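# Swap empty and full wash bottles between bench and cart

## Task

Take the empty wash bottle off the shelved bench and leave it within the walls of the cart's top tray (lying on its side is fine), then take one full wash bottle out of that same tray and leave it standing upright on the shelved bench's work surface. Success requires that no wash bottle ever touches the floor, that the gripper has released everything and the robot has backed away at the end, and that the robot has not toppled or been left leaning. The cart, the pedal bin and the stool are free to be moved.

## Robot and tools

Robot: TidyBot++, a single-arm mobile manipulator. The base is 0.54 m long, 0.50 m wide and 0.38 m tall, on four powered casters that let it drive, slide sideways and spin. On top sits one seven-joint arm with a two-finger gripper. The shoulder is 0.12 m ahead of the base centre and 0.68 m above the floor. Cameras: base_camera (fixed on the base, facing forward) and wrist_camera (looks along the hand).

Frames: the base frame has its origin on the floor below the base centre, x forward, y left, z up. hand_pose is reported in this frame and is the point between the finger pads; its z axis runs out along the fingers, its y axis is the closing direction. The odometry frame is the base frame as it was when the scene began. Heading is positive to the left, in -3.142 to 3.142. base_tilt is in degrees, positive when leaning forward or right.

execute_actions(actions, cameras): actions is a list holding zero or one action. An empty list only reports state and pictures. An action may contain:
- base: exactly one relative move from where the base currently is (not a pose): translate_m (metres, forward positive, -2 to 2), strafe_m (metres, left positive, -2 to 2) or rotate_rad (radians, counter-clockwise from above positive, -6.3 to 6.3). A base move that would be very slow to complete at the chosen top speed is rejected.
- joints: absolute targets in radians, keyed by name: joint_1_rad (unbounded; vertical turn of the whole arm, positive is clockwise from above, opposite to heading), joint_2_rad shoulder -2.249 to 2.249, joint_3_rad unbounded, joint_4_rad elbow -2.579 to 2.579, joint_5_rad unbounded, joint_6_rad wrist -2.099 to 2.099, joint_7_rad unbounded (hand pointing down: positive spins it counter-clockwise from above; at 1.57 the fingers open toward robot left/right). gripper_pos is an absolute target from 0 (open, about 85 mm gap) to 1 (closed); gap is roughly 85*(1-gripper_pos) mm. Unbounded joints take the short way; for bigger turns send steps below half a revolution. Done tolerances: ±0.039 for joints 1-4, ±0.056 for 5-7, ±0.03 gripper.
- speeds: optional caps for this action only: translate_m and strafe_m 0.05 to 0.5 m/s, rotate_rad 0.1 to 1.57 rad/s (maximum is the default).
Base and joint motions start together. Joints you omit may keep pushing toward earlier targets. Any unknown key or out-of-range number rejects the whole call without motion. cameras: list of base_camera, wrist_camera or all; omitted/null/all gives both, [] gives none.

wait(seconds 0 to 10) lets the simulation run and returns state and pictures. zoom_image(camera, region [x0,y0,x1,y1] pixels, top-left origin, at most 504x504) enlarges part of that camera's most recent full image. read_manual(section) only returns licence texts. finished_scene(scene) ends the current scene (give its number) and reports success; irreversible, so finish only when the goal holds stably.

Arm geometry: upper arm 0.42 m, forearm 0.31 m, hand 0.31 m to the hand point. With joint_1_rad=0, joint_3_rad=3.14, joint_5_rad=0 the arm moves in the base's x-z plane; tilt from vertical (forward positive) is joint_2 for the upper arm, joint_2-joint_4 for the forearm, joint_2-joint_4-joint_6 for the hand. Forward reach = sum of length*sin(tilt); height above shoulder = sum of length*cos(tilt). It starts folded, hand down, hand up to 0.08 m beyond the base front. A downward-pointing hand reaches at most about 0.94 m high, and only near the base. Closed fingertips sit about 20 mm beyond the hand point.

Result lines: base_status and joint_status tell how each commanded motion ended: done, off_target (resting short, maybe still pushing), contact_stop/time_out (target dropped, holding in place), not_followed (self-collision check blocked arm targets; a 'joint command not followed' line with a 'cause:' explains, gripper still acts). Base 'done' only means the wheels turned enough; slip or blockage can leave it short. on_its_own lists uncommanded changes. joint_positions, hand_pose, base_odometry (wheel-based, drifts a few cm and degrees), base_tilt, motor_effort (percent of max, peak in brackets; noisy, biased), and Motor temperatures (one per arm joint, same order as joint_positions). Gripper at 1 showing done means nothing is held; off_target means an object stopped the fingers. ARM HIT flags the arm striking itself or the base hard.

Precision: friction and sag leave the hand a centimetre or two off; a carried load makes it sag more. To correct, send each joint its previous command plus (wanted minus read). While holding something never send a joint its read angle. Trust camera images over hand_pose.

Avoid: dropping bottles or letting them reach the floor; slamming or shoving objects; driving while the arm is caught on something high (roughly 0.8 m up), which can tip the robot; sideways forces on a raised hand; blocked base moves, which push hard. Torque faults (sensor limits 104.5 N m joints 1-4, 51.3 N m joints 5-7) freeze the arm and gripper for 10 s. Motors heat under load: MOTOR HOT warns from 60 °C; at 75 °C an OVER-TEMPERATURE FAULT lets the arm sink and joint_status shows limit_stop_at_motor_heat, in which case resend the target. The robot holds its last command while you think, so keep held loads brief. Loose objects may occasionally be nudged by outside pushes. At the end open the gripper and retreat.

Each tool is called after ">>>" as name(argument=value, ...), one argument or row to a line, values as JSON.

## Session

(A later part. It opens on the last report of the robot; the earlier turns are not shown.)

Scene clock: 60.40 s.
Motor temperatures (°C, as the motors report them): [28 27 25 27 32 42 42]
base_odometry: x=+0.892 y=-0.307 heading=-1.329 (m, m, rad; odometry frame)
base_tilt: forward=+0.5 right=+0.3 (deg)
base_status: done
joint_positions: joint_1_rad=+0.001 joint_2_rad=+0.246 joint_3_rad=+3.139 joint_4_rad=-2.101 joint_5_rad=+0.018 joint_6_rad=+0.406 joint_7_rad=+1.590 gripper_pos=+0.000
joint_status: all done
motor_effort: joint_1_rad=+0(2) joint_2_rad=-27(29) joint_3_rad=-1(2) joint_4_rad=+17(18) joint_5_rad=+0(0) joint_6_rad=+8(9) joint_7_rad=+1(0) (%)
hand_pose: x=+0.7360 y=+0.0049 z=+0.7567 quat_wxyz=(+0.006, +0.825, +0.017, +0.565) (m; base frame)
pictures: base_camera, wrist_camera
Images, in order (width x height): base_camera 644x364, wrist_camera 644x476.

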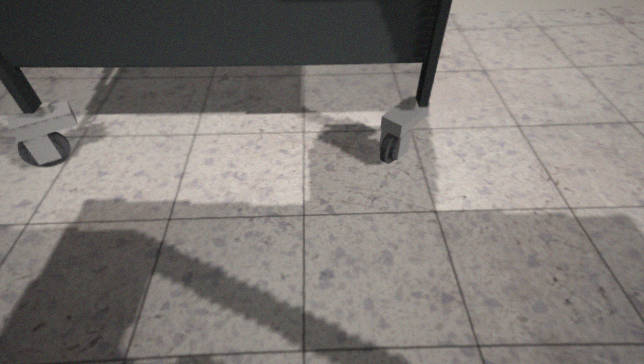

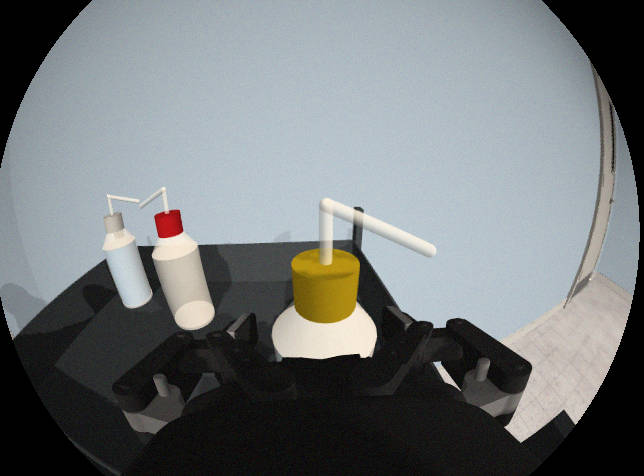

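>>> execute_actions(
  actions=[
    {"joints":{"gripper_pos":1}},
  ],
  cameras=["wrist_camera"],
)

>>> execute_actions(
  actions=[
    {"joints":{"joint_2_rad":0.0}},
  ],
  cameras=["wrist_camera"],
)

>>> execute_actions(
  actions=[
    {"base":{"translate_m":-0.35},"speeds":{"translate_m":0.25}},
  ],
  cameras=[],
)

>>> execute_actions(
  actions=[
    {"base":{"rotate_rad":-1.57},"joints":{"joint_2_rad":0.2,"joint_4_rad":-1.07,"joint_6_rad":-0.58},"speeds":{"rotate_rad":0.6}},
  ],
  cameras=["wrist_camera"],
)

Scene clock: 61.83 s.
Motor temperatures (°C, as the motors report them): [28 27 25 27 32 42 42]
base_odometry: x=+0.892 y=-0.307 heading=-1.329 (m, m, rad; odometry frame)
base_tilt: forward=+0.5 right=+0.3 (deg)
base_status: not commanded
joint_positions: joint_1_rad=+0.001 joint_2_rad=+0.246 joint_3_rad=+3.139 joint_4_rad=-2.101 joint_5_rad=+0.018 joint_6_rad=+0.406 joint_7_rad=+1.590 gripper_pos=+0.393
joint_status: gripper_pos off_target (ended at +0.393, target +1.000)
motor_effort: joint_1_rad=-1(2) joint_2_rad=-26(26) joint_3_rad=-1(2) joint_4_rad=+15(17) joint_5_rad=+1(1) joint_6_rad=+7(8) joint_7_rad=+0(1) (%)
hand_pose: x=+0.7359 y=+0.0049 z=+0.7571 quat_wxyz=(+0.006, +0.825, +0.017, +0.565) (m; base frame)
pictures: wrist_camera
Images, in order (width x height): wrist_camera 644x476.

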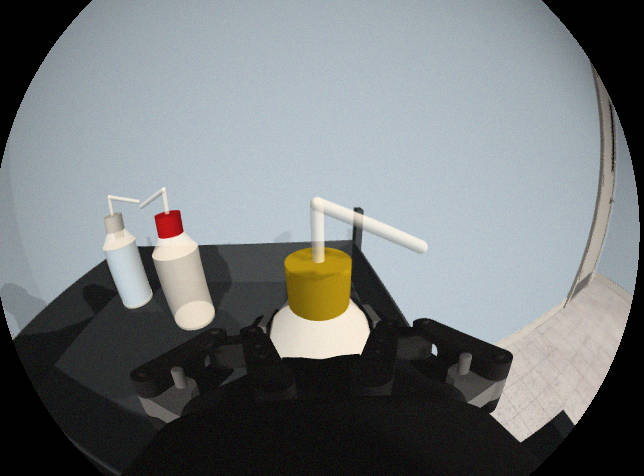

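Scene clock: 63.13 s.
Motor temperatures (°C, as the motors report them): [28 27 25 27 32 42 42]
base_odometry: x=+0.892 y=-0.307 heading=-1.329 (m, m, rad; odometry frame)
base_tilt: forward=+0.4 right=+0.4 (deg)
base_status: not commanded
joint_positions: joint_1_rad=+0.001 joint_2_rad=+0.016 joint_3_rad=+3.139 joint_4_rad=-2.118 joint_5_rad=+0.018 joint_6_rad=+0.406 joint_7_rad=+1.590 gripper_pos=+0.393
joint_status: all done
motor_effort: joint_1_rad=+0(2) joint_2_rad=-24(33) joint_3_rad=+0(1) joint_4_rad=+22(22) joint_5_rad=+0(1) joint_6_rad=+11(11) joint_7_rad=+0(1) (%)
hand_pose: x=+0.6989 y=+0.0049 z=+0.8861 quat_wxyz=(+0.008, +0.760, +0.017, +0.649) (m; base frame)
pictures: wrist_camera
Images, in order (width x height): wrist_camera 644x476.

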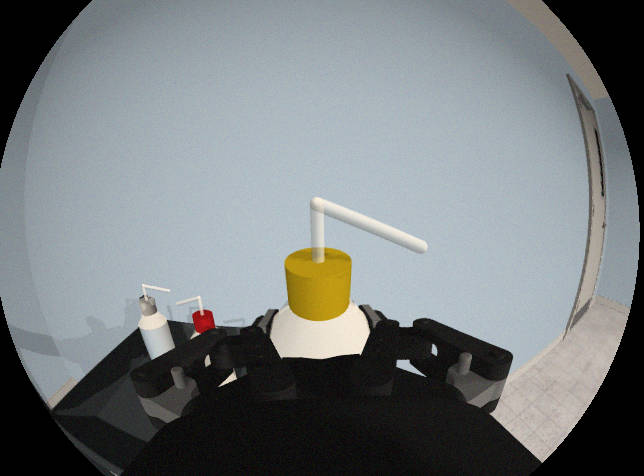

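Scene clock: 65.43 s.
Motor temperatures (°C, as the motors report them): [28 27 25 27 32 42 42]
base_odometry: x=+0.809 y=+0.033 heading=-1.329 (m, m, rad; odometry frame)
base_tilt: forward=+0.5 right=+0.3 (deg)
base_status: done
joint_positions: joint_1_rad=+0.001 joint_2_rad=+0.018 joint_3_rad=+3.139 joint_4_rad=-2.118 joint_5_rad=+0.018 joint_6_rad=+0.406 joint_7_rad=+1.590 gripper_pos=+0.393
joint_status: not commanded
motor_effort: joint_1_rad=-1(2) joint_2_rad=-24(28) joint_3_rad=-1(1) joint_4_rad=+22(23) joint_5_rad=+0(0) joint_6_rad=+11(12) joint_7_rad=+0(0) (%)
hand_pose: x=+0.6994 y=+0.0049 z=+0.8845 quat_wxyz=(+0.008, +0.761, +0.017, +0.648) (m; base frame)
pictures: none
No camera images: the call's "cameras" was empty. Leave "cameras" out to get every camera's image.

Scene clock: 68.77 s.
Motor temperatures (°C, as the motors report them): [28 27 25 27 32 42 42]
base_odometry: x=+0.809 y=+0.033 heading=-2.899 (m, m, rad; odometry frame)
base_tilt: forward=+0.5 right=+0.4 (deg)
base_status: done
joint_positions: joint_1_rad=+0.004 joint_2_rad=+0.203 joint_3_rad=+3.142 joint_4_rad=-1.099 joint_5_rad=+0.018 joint_6_rad=-0.549 joint_7_rad=+1.590 gripper_pos=+0.393
joint_status: all done
motor_effort: joint_1_rad=+1(5) joint_2_rad=-33(35) joint_3_rad=+0(4) joint_4_rad=+24(25) joint_5_rad=+1(0) joint_6_rad=+11(12) joint_7_rad=+0(1) (%)
hand_pose: x=+0.8061 y=-0.0046 z=+1.0911 quat_wxyz=(+0.016, +0.799, +0.009, +0.601) (m; base frame)
pictures: wrist_camera
Images, in order (width x height): wrist_camera 644x476.

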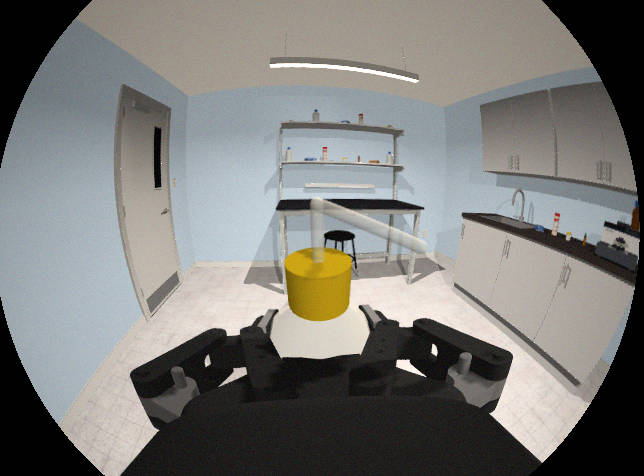

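>>> execute_actions(
  actions=[
    {"base":{"translate_m":1.5},"speeds":{"translate_m":0.35}},
  ],
)

>>> execute_actions(
  actions=[
    {"base":{"translate_m":0.46},"speeds":{"translate_m":0.15}},
  ],
)

Scene clock: 74.43 s.
Motor temperatures (°C, as the motors report them): [28 27 25 27 32 42 42]
base_odometry: x=-0.648 y=-0.326 heading=-2.900 (m, m, rad; odometry frame)
base_tilt: forward=+0.5 right=+0.3 (deg)
base_status: done
joint_positions: joint_1_rad=+0.004 joint_2_rad=+0.215 joint_3_rad=+3.142 joint_4_rad=-1.099 joint_5_rad=+0.018 joint_6_rad=-0.553 joint_7_rad=+1.590 gripper_pos=+0.393
joint_status: not commanded
motor_effort: joint_1_rad=-1(1) joint_2_rad=-34(36) joint_3_rad=-1(0) joint_4_rad=+25(24) joint_5_rad=+1(1) joint_6_rad=+11(12) joint_7_rad=+0(0) (%)
hand_pose: x=+0.8107 y=-0.0047 z=+1.0820 quat_wxyz=(+0.016, +0.803, +0.009, +0.595) (m; base frame)
pictures: base_camera, wrist_camera
Images, in order (width x height): base_camera 644x364, wrist_camera 644x476.

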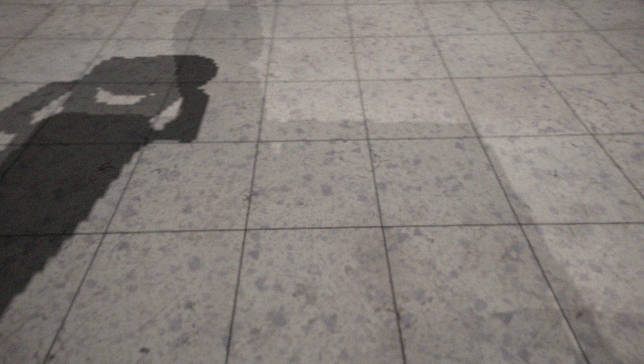

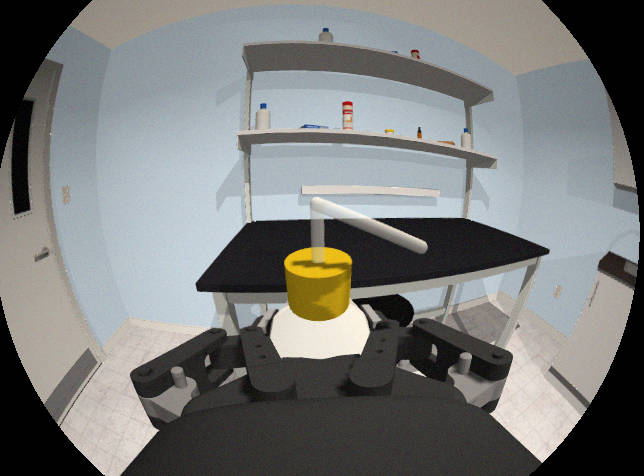

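Scene clock: 78.17 s.
Motor temperatures (°C, as the motors report them): [28 28 25 27 32 42 42]
base_odometry: x=-1.095 y=-0.436 heading=-2.901 (m, m, rad; odometry frame)
base_tilt: forward=+0.5 right=+0.3 (deg)
base_status: done
joint_positions: joint_1_rad=+0.004 joint_2_rad=+0.219 joint_3_rad=+3.142 joint_4_rad=-1.098 joint_5_rad=+0.018 joint_6_rad=-0.553 joint_7_rad=+1.590 gripper_pos=+0.393
joint_status: not commanded
motor_effort: joint_1_rad=+0(1) joint_2_rad=-35(38) joint_3_rad=-1(1) joint_4_rad=+24(25) joint_5_rad=+1(1) joint_6_rad=+11(11) joint_7_rad=+0(1) (%)
hand_pose: x=+0.8120 y=-0.0047 z=+1.0796 quat_wxyz=(+0.016, +0.805, +0.009, +0.593) (m; base frame)
pictures: base_camera, wrist_camera
Images, in order (width x height): base_camera 644x364, wrist_camera 644x476.

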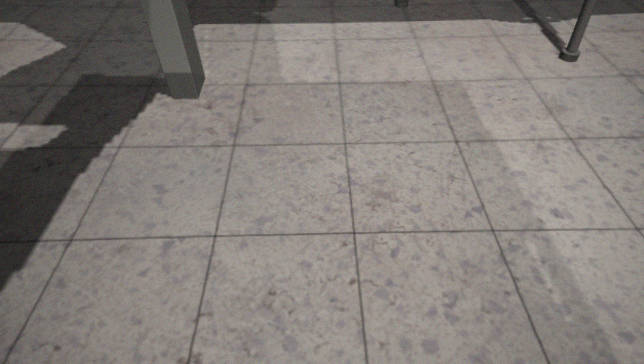

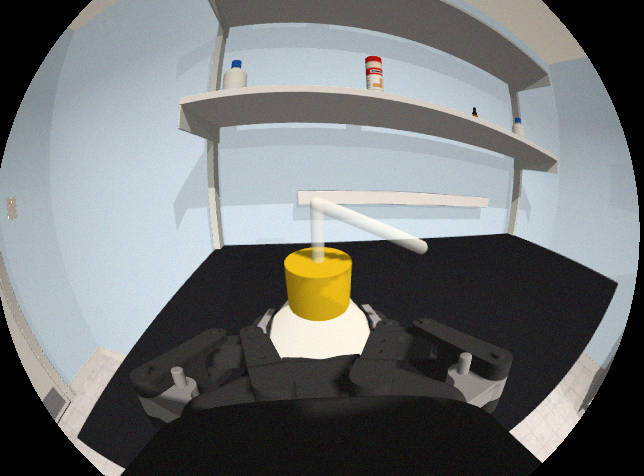

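>>> execute_actions(
  actions=[
    {"base":{"translate_m":0.08},"speeds":{"translate_m":0.1}},
  ],
  cameras=[],
)

>>> execute_actions(
  actions=[
    {"joints":{"joint_2_rad":0.26,"joint_4_rad":-1.14,"joint_6_rad":-0.43}},
  ],
  cameras=["wrist_camera"],
)

>>> execute_actions(
  actions=[
    {"joints":{"joint_2_rad":0.31}},
  ],
  cameras=["wrist_camera"],
)

Scene clock: 79.87 s.
Motor temperatures (°C, as the motors report them): [28 28 25 27 32 42 42]
base_odometry: x=-1.173 y=-0.455 heading=-2.901 (m, m, rad; odometry frame)
base_tilt: forward=+0.5 right=+0.3 (deg)
base_status: done
joint_positions: joint_1_rad=+0.004 joint_2_rad=+0.220 joint_3_rad=+3.142 joint_4_rad=-1.098 joint_5_rad=+0.018 joint_6_rad=-0.554 joint_7_rad=+1.590 gripper_pos=+0.393
joint_status: not commanded
motor_effort: joint_1_rad=+0(1) joint_2_rad=-33(38) joint_3_rad=+0(0) joint_4_rad=+23(25) joint_5_rad=+1(1) joint_6_rad=+11(11) joint_7_rad=+0(0) (%)
hand_pose: x=+0.8123 y=-0.0047 z=+1.0790 quat_wxyz=(+0.016, +0.805, +0.009, +0.593) (m; base frame)
pictures: none
No camera images: the call's "cameras" was empty. Leave "cameras" out to get every camera's image.

Scene clock: 80.87 s.
Motor temperatures (°C, as the motors report them): [28 28 25 27 32 42 42]
base_odometry: x=-1.173 y=-0.455 heading=-2.901 (m, m, rad; odometry frame)
base_tilt: forward=+0.4 right=+0.4 (deg)
base_status: not commanded
joint_positions: joint_1_rad=+0.004 joint_2_rad=+0.276 joint_3_rad=+3.142 joint_4_rad=-1.146 joint_5_rad=+0.018 joint_6_rad=-0.493 joint_7_rad=+1.590 gripper_pos=+0.393
joint_status: joint_6_rad off_target (ended at -0.493, target -0.430); the others done
motor_effort: joint_1_rad=+0(0) joint_2_rad=-37(39) joint_3_rad=-1(1) joint_4_rad=+24(25) joint_5_rad=+1(0) joint_6_rad=+10(11) joint_7_rad=+1(1) (%)
hand_pose: x=+0.8377 y=-0.0045 z=+1.0280 quat_wxyz=(+0.015, +0.818, +0.010, +0.575) (m; base frame)
pictures: wrist_camera
Images, in order (width x height): wrist_camera 644x476.

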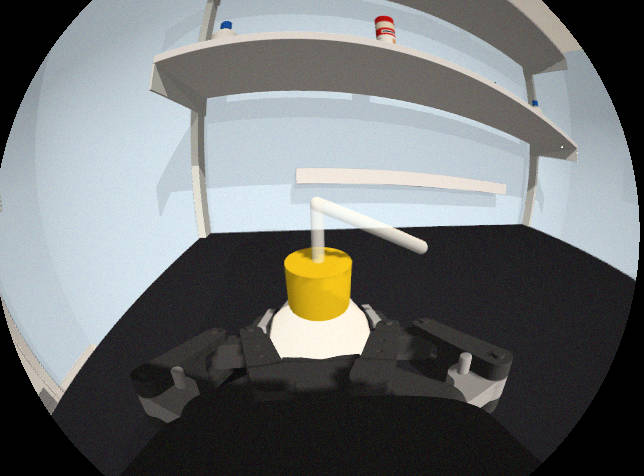

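Scene clock: 81.63 s.
Motor temperatures (°C, as the motors report them): [28 28 25 27 32 42 42]
base_odometry: x=-1.173 y=-0.455 heading=-2.901 (m, m, rad; odometry frame)
base_tilt: forward=+0.4 right=+0.4 (deg)
base_status: not commanded
joint_positions: joint_1_rad=+0.004 joint_2_rad=+0.306 joint_3_rad=+3.142 joint_4_rad=-1.145 joint_5_rad=+0.018 joint_6_rad=-0.483 joint_7_rad=+1.590 gripper_pos=+0.393
joint_status: all done
motor_effort: joint_1_rad=+0(2) joint_2_rad=-36(37) joint_3_rad=-1(2) joint_4_rad=+22(24) joint_5_rad=+0(1) joint_6_rad=+9(10) joint_7_rad=+0(1) (%)
hand_pose: x=+0.8487 y=-0.0045 z=+1.0103 quat_wxyz=(+0.015, +0.823, +0.010, +0.568) (m; base frame)
pictures: wrist_camera
Images, in order (width x height): wrist_camera 644x476.

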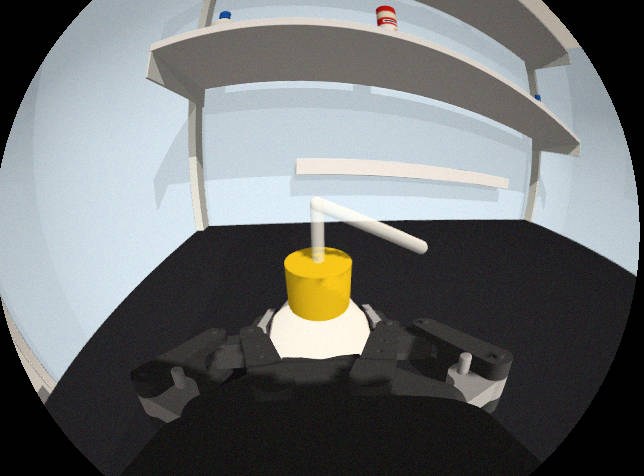

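z 1.010, contact (q2 short of sag, q4 effort easing).

>>> execute_actions(
  actions=[
    {"joints":{"gripper_pos":0}},
  ],
  cameras=["wrist_camera"],
)

>>> execute_actions(
  actions=[
    {"base":{"translate_m":-0.5},"speeds":{"translate_m":0.25}},
  ],
  cameras=["wrist_camera"],
)

Scene clock: 82.93 s.
Motor temperatures (°C, as the motors report them): [28 28 25 27 32 42 42]
base_odometry: x=-1.173 y=-0.455 heading=-2.901 (m, m, rad; odometry frame)
base_tilt: forward=+0.5 right=+0.3 (deg)
base_status: not commanded
joint_positions: joint_1_rad=+0.004 joint_2_rad=+0.306 joint_3_rad=+3.142 joint_4_rad=-1.145 joint_5_rad=+0.018 joint_6_rad=-0.479 joint_7_rad=+1.590 gripper_pos=+0.000
joint_status: all done
motor_effort: joint_1_rad=-1(0) joint_2_rad=-34(37) joint_3_rad=-1(1) joint_4_rad=+22(24) joint_5_rad=+0(1) joint_6_rad=+8(10) joint_7_rad=-1(0) (%)
hand_pose: x=+0.8492 y=-0.0044 z=+1.0114 quat_wxyz=(+0.015, +0.822, +0.010, +0.570) (m; base frame)
pictures: wrist_camera
Images, in order (width x height): wrist_camera 644x476.

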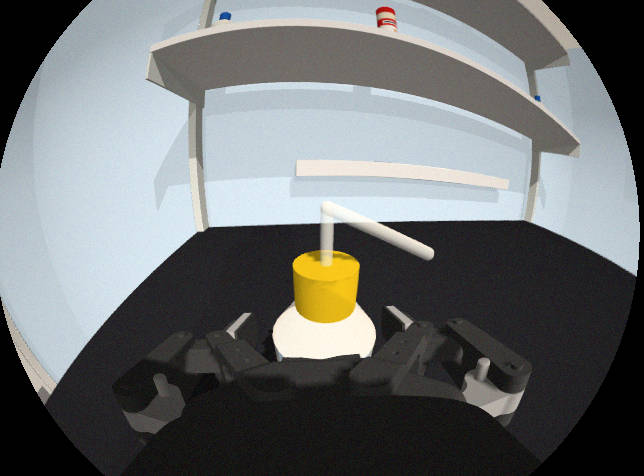

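Scene clock: 85.83 s.
Motor temperatures (°C, as the motors report them): [28 28 25 27 32 42 42]
base_odometry: x=-0.687 y=-0.336 heading=-2.902 (m, m, rad; odometry frame)
base_tilt: forward=+0.5 right=+0.4 (deg)
base_status: done
joint_positions: joint_1_rad=+0.004 joint_2_rad=+0.309 joint_3_rad=+3.142 joint_4_rad=-1.145 joint_5_rad=+0.018 joint_6_rad=-0.475 joint_7_rad=+1.590 gripper_pos=+0.000
joint_status: not commanded
motor_effort: joint_1_rad=+0(2) joint_2_rad=-32(38) joint_3_rad=-1(1) joint_4_rad=+20(23) joint_5_rad=+1(1) joint_6_rad=+8(8) joint_7_rad=+0(0) (%)
hand_pose: x=+0.8506 y=-0.0044 z=+1.0103 quat_wxyz=(+0.015, +0.822, +0.010, +0.570) (m; base frame)
pictures: wrist_camera
Images, in order (width x height): wrist_camera 644x476.

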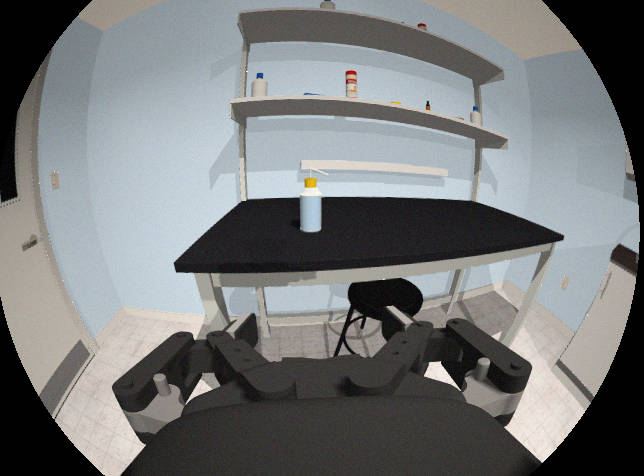

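>>> finished_scene(
  scene=2,
)

The scene is finished: the task was done.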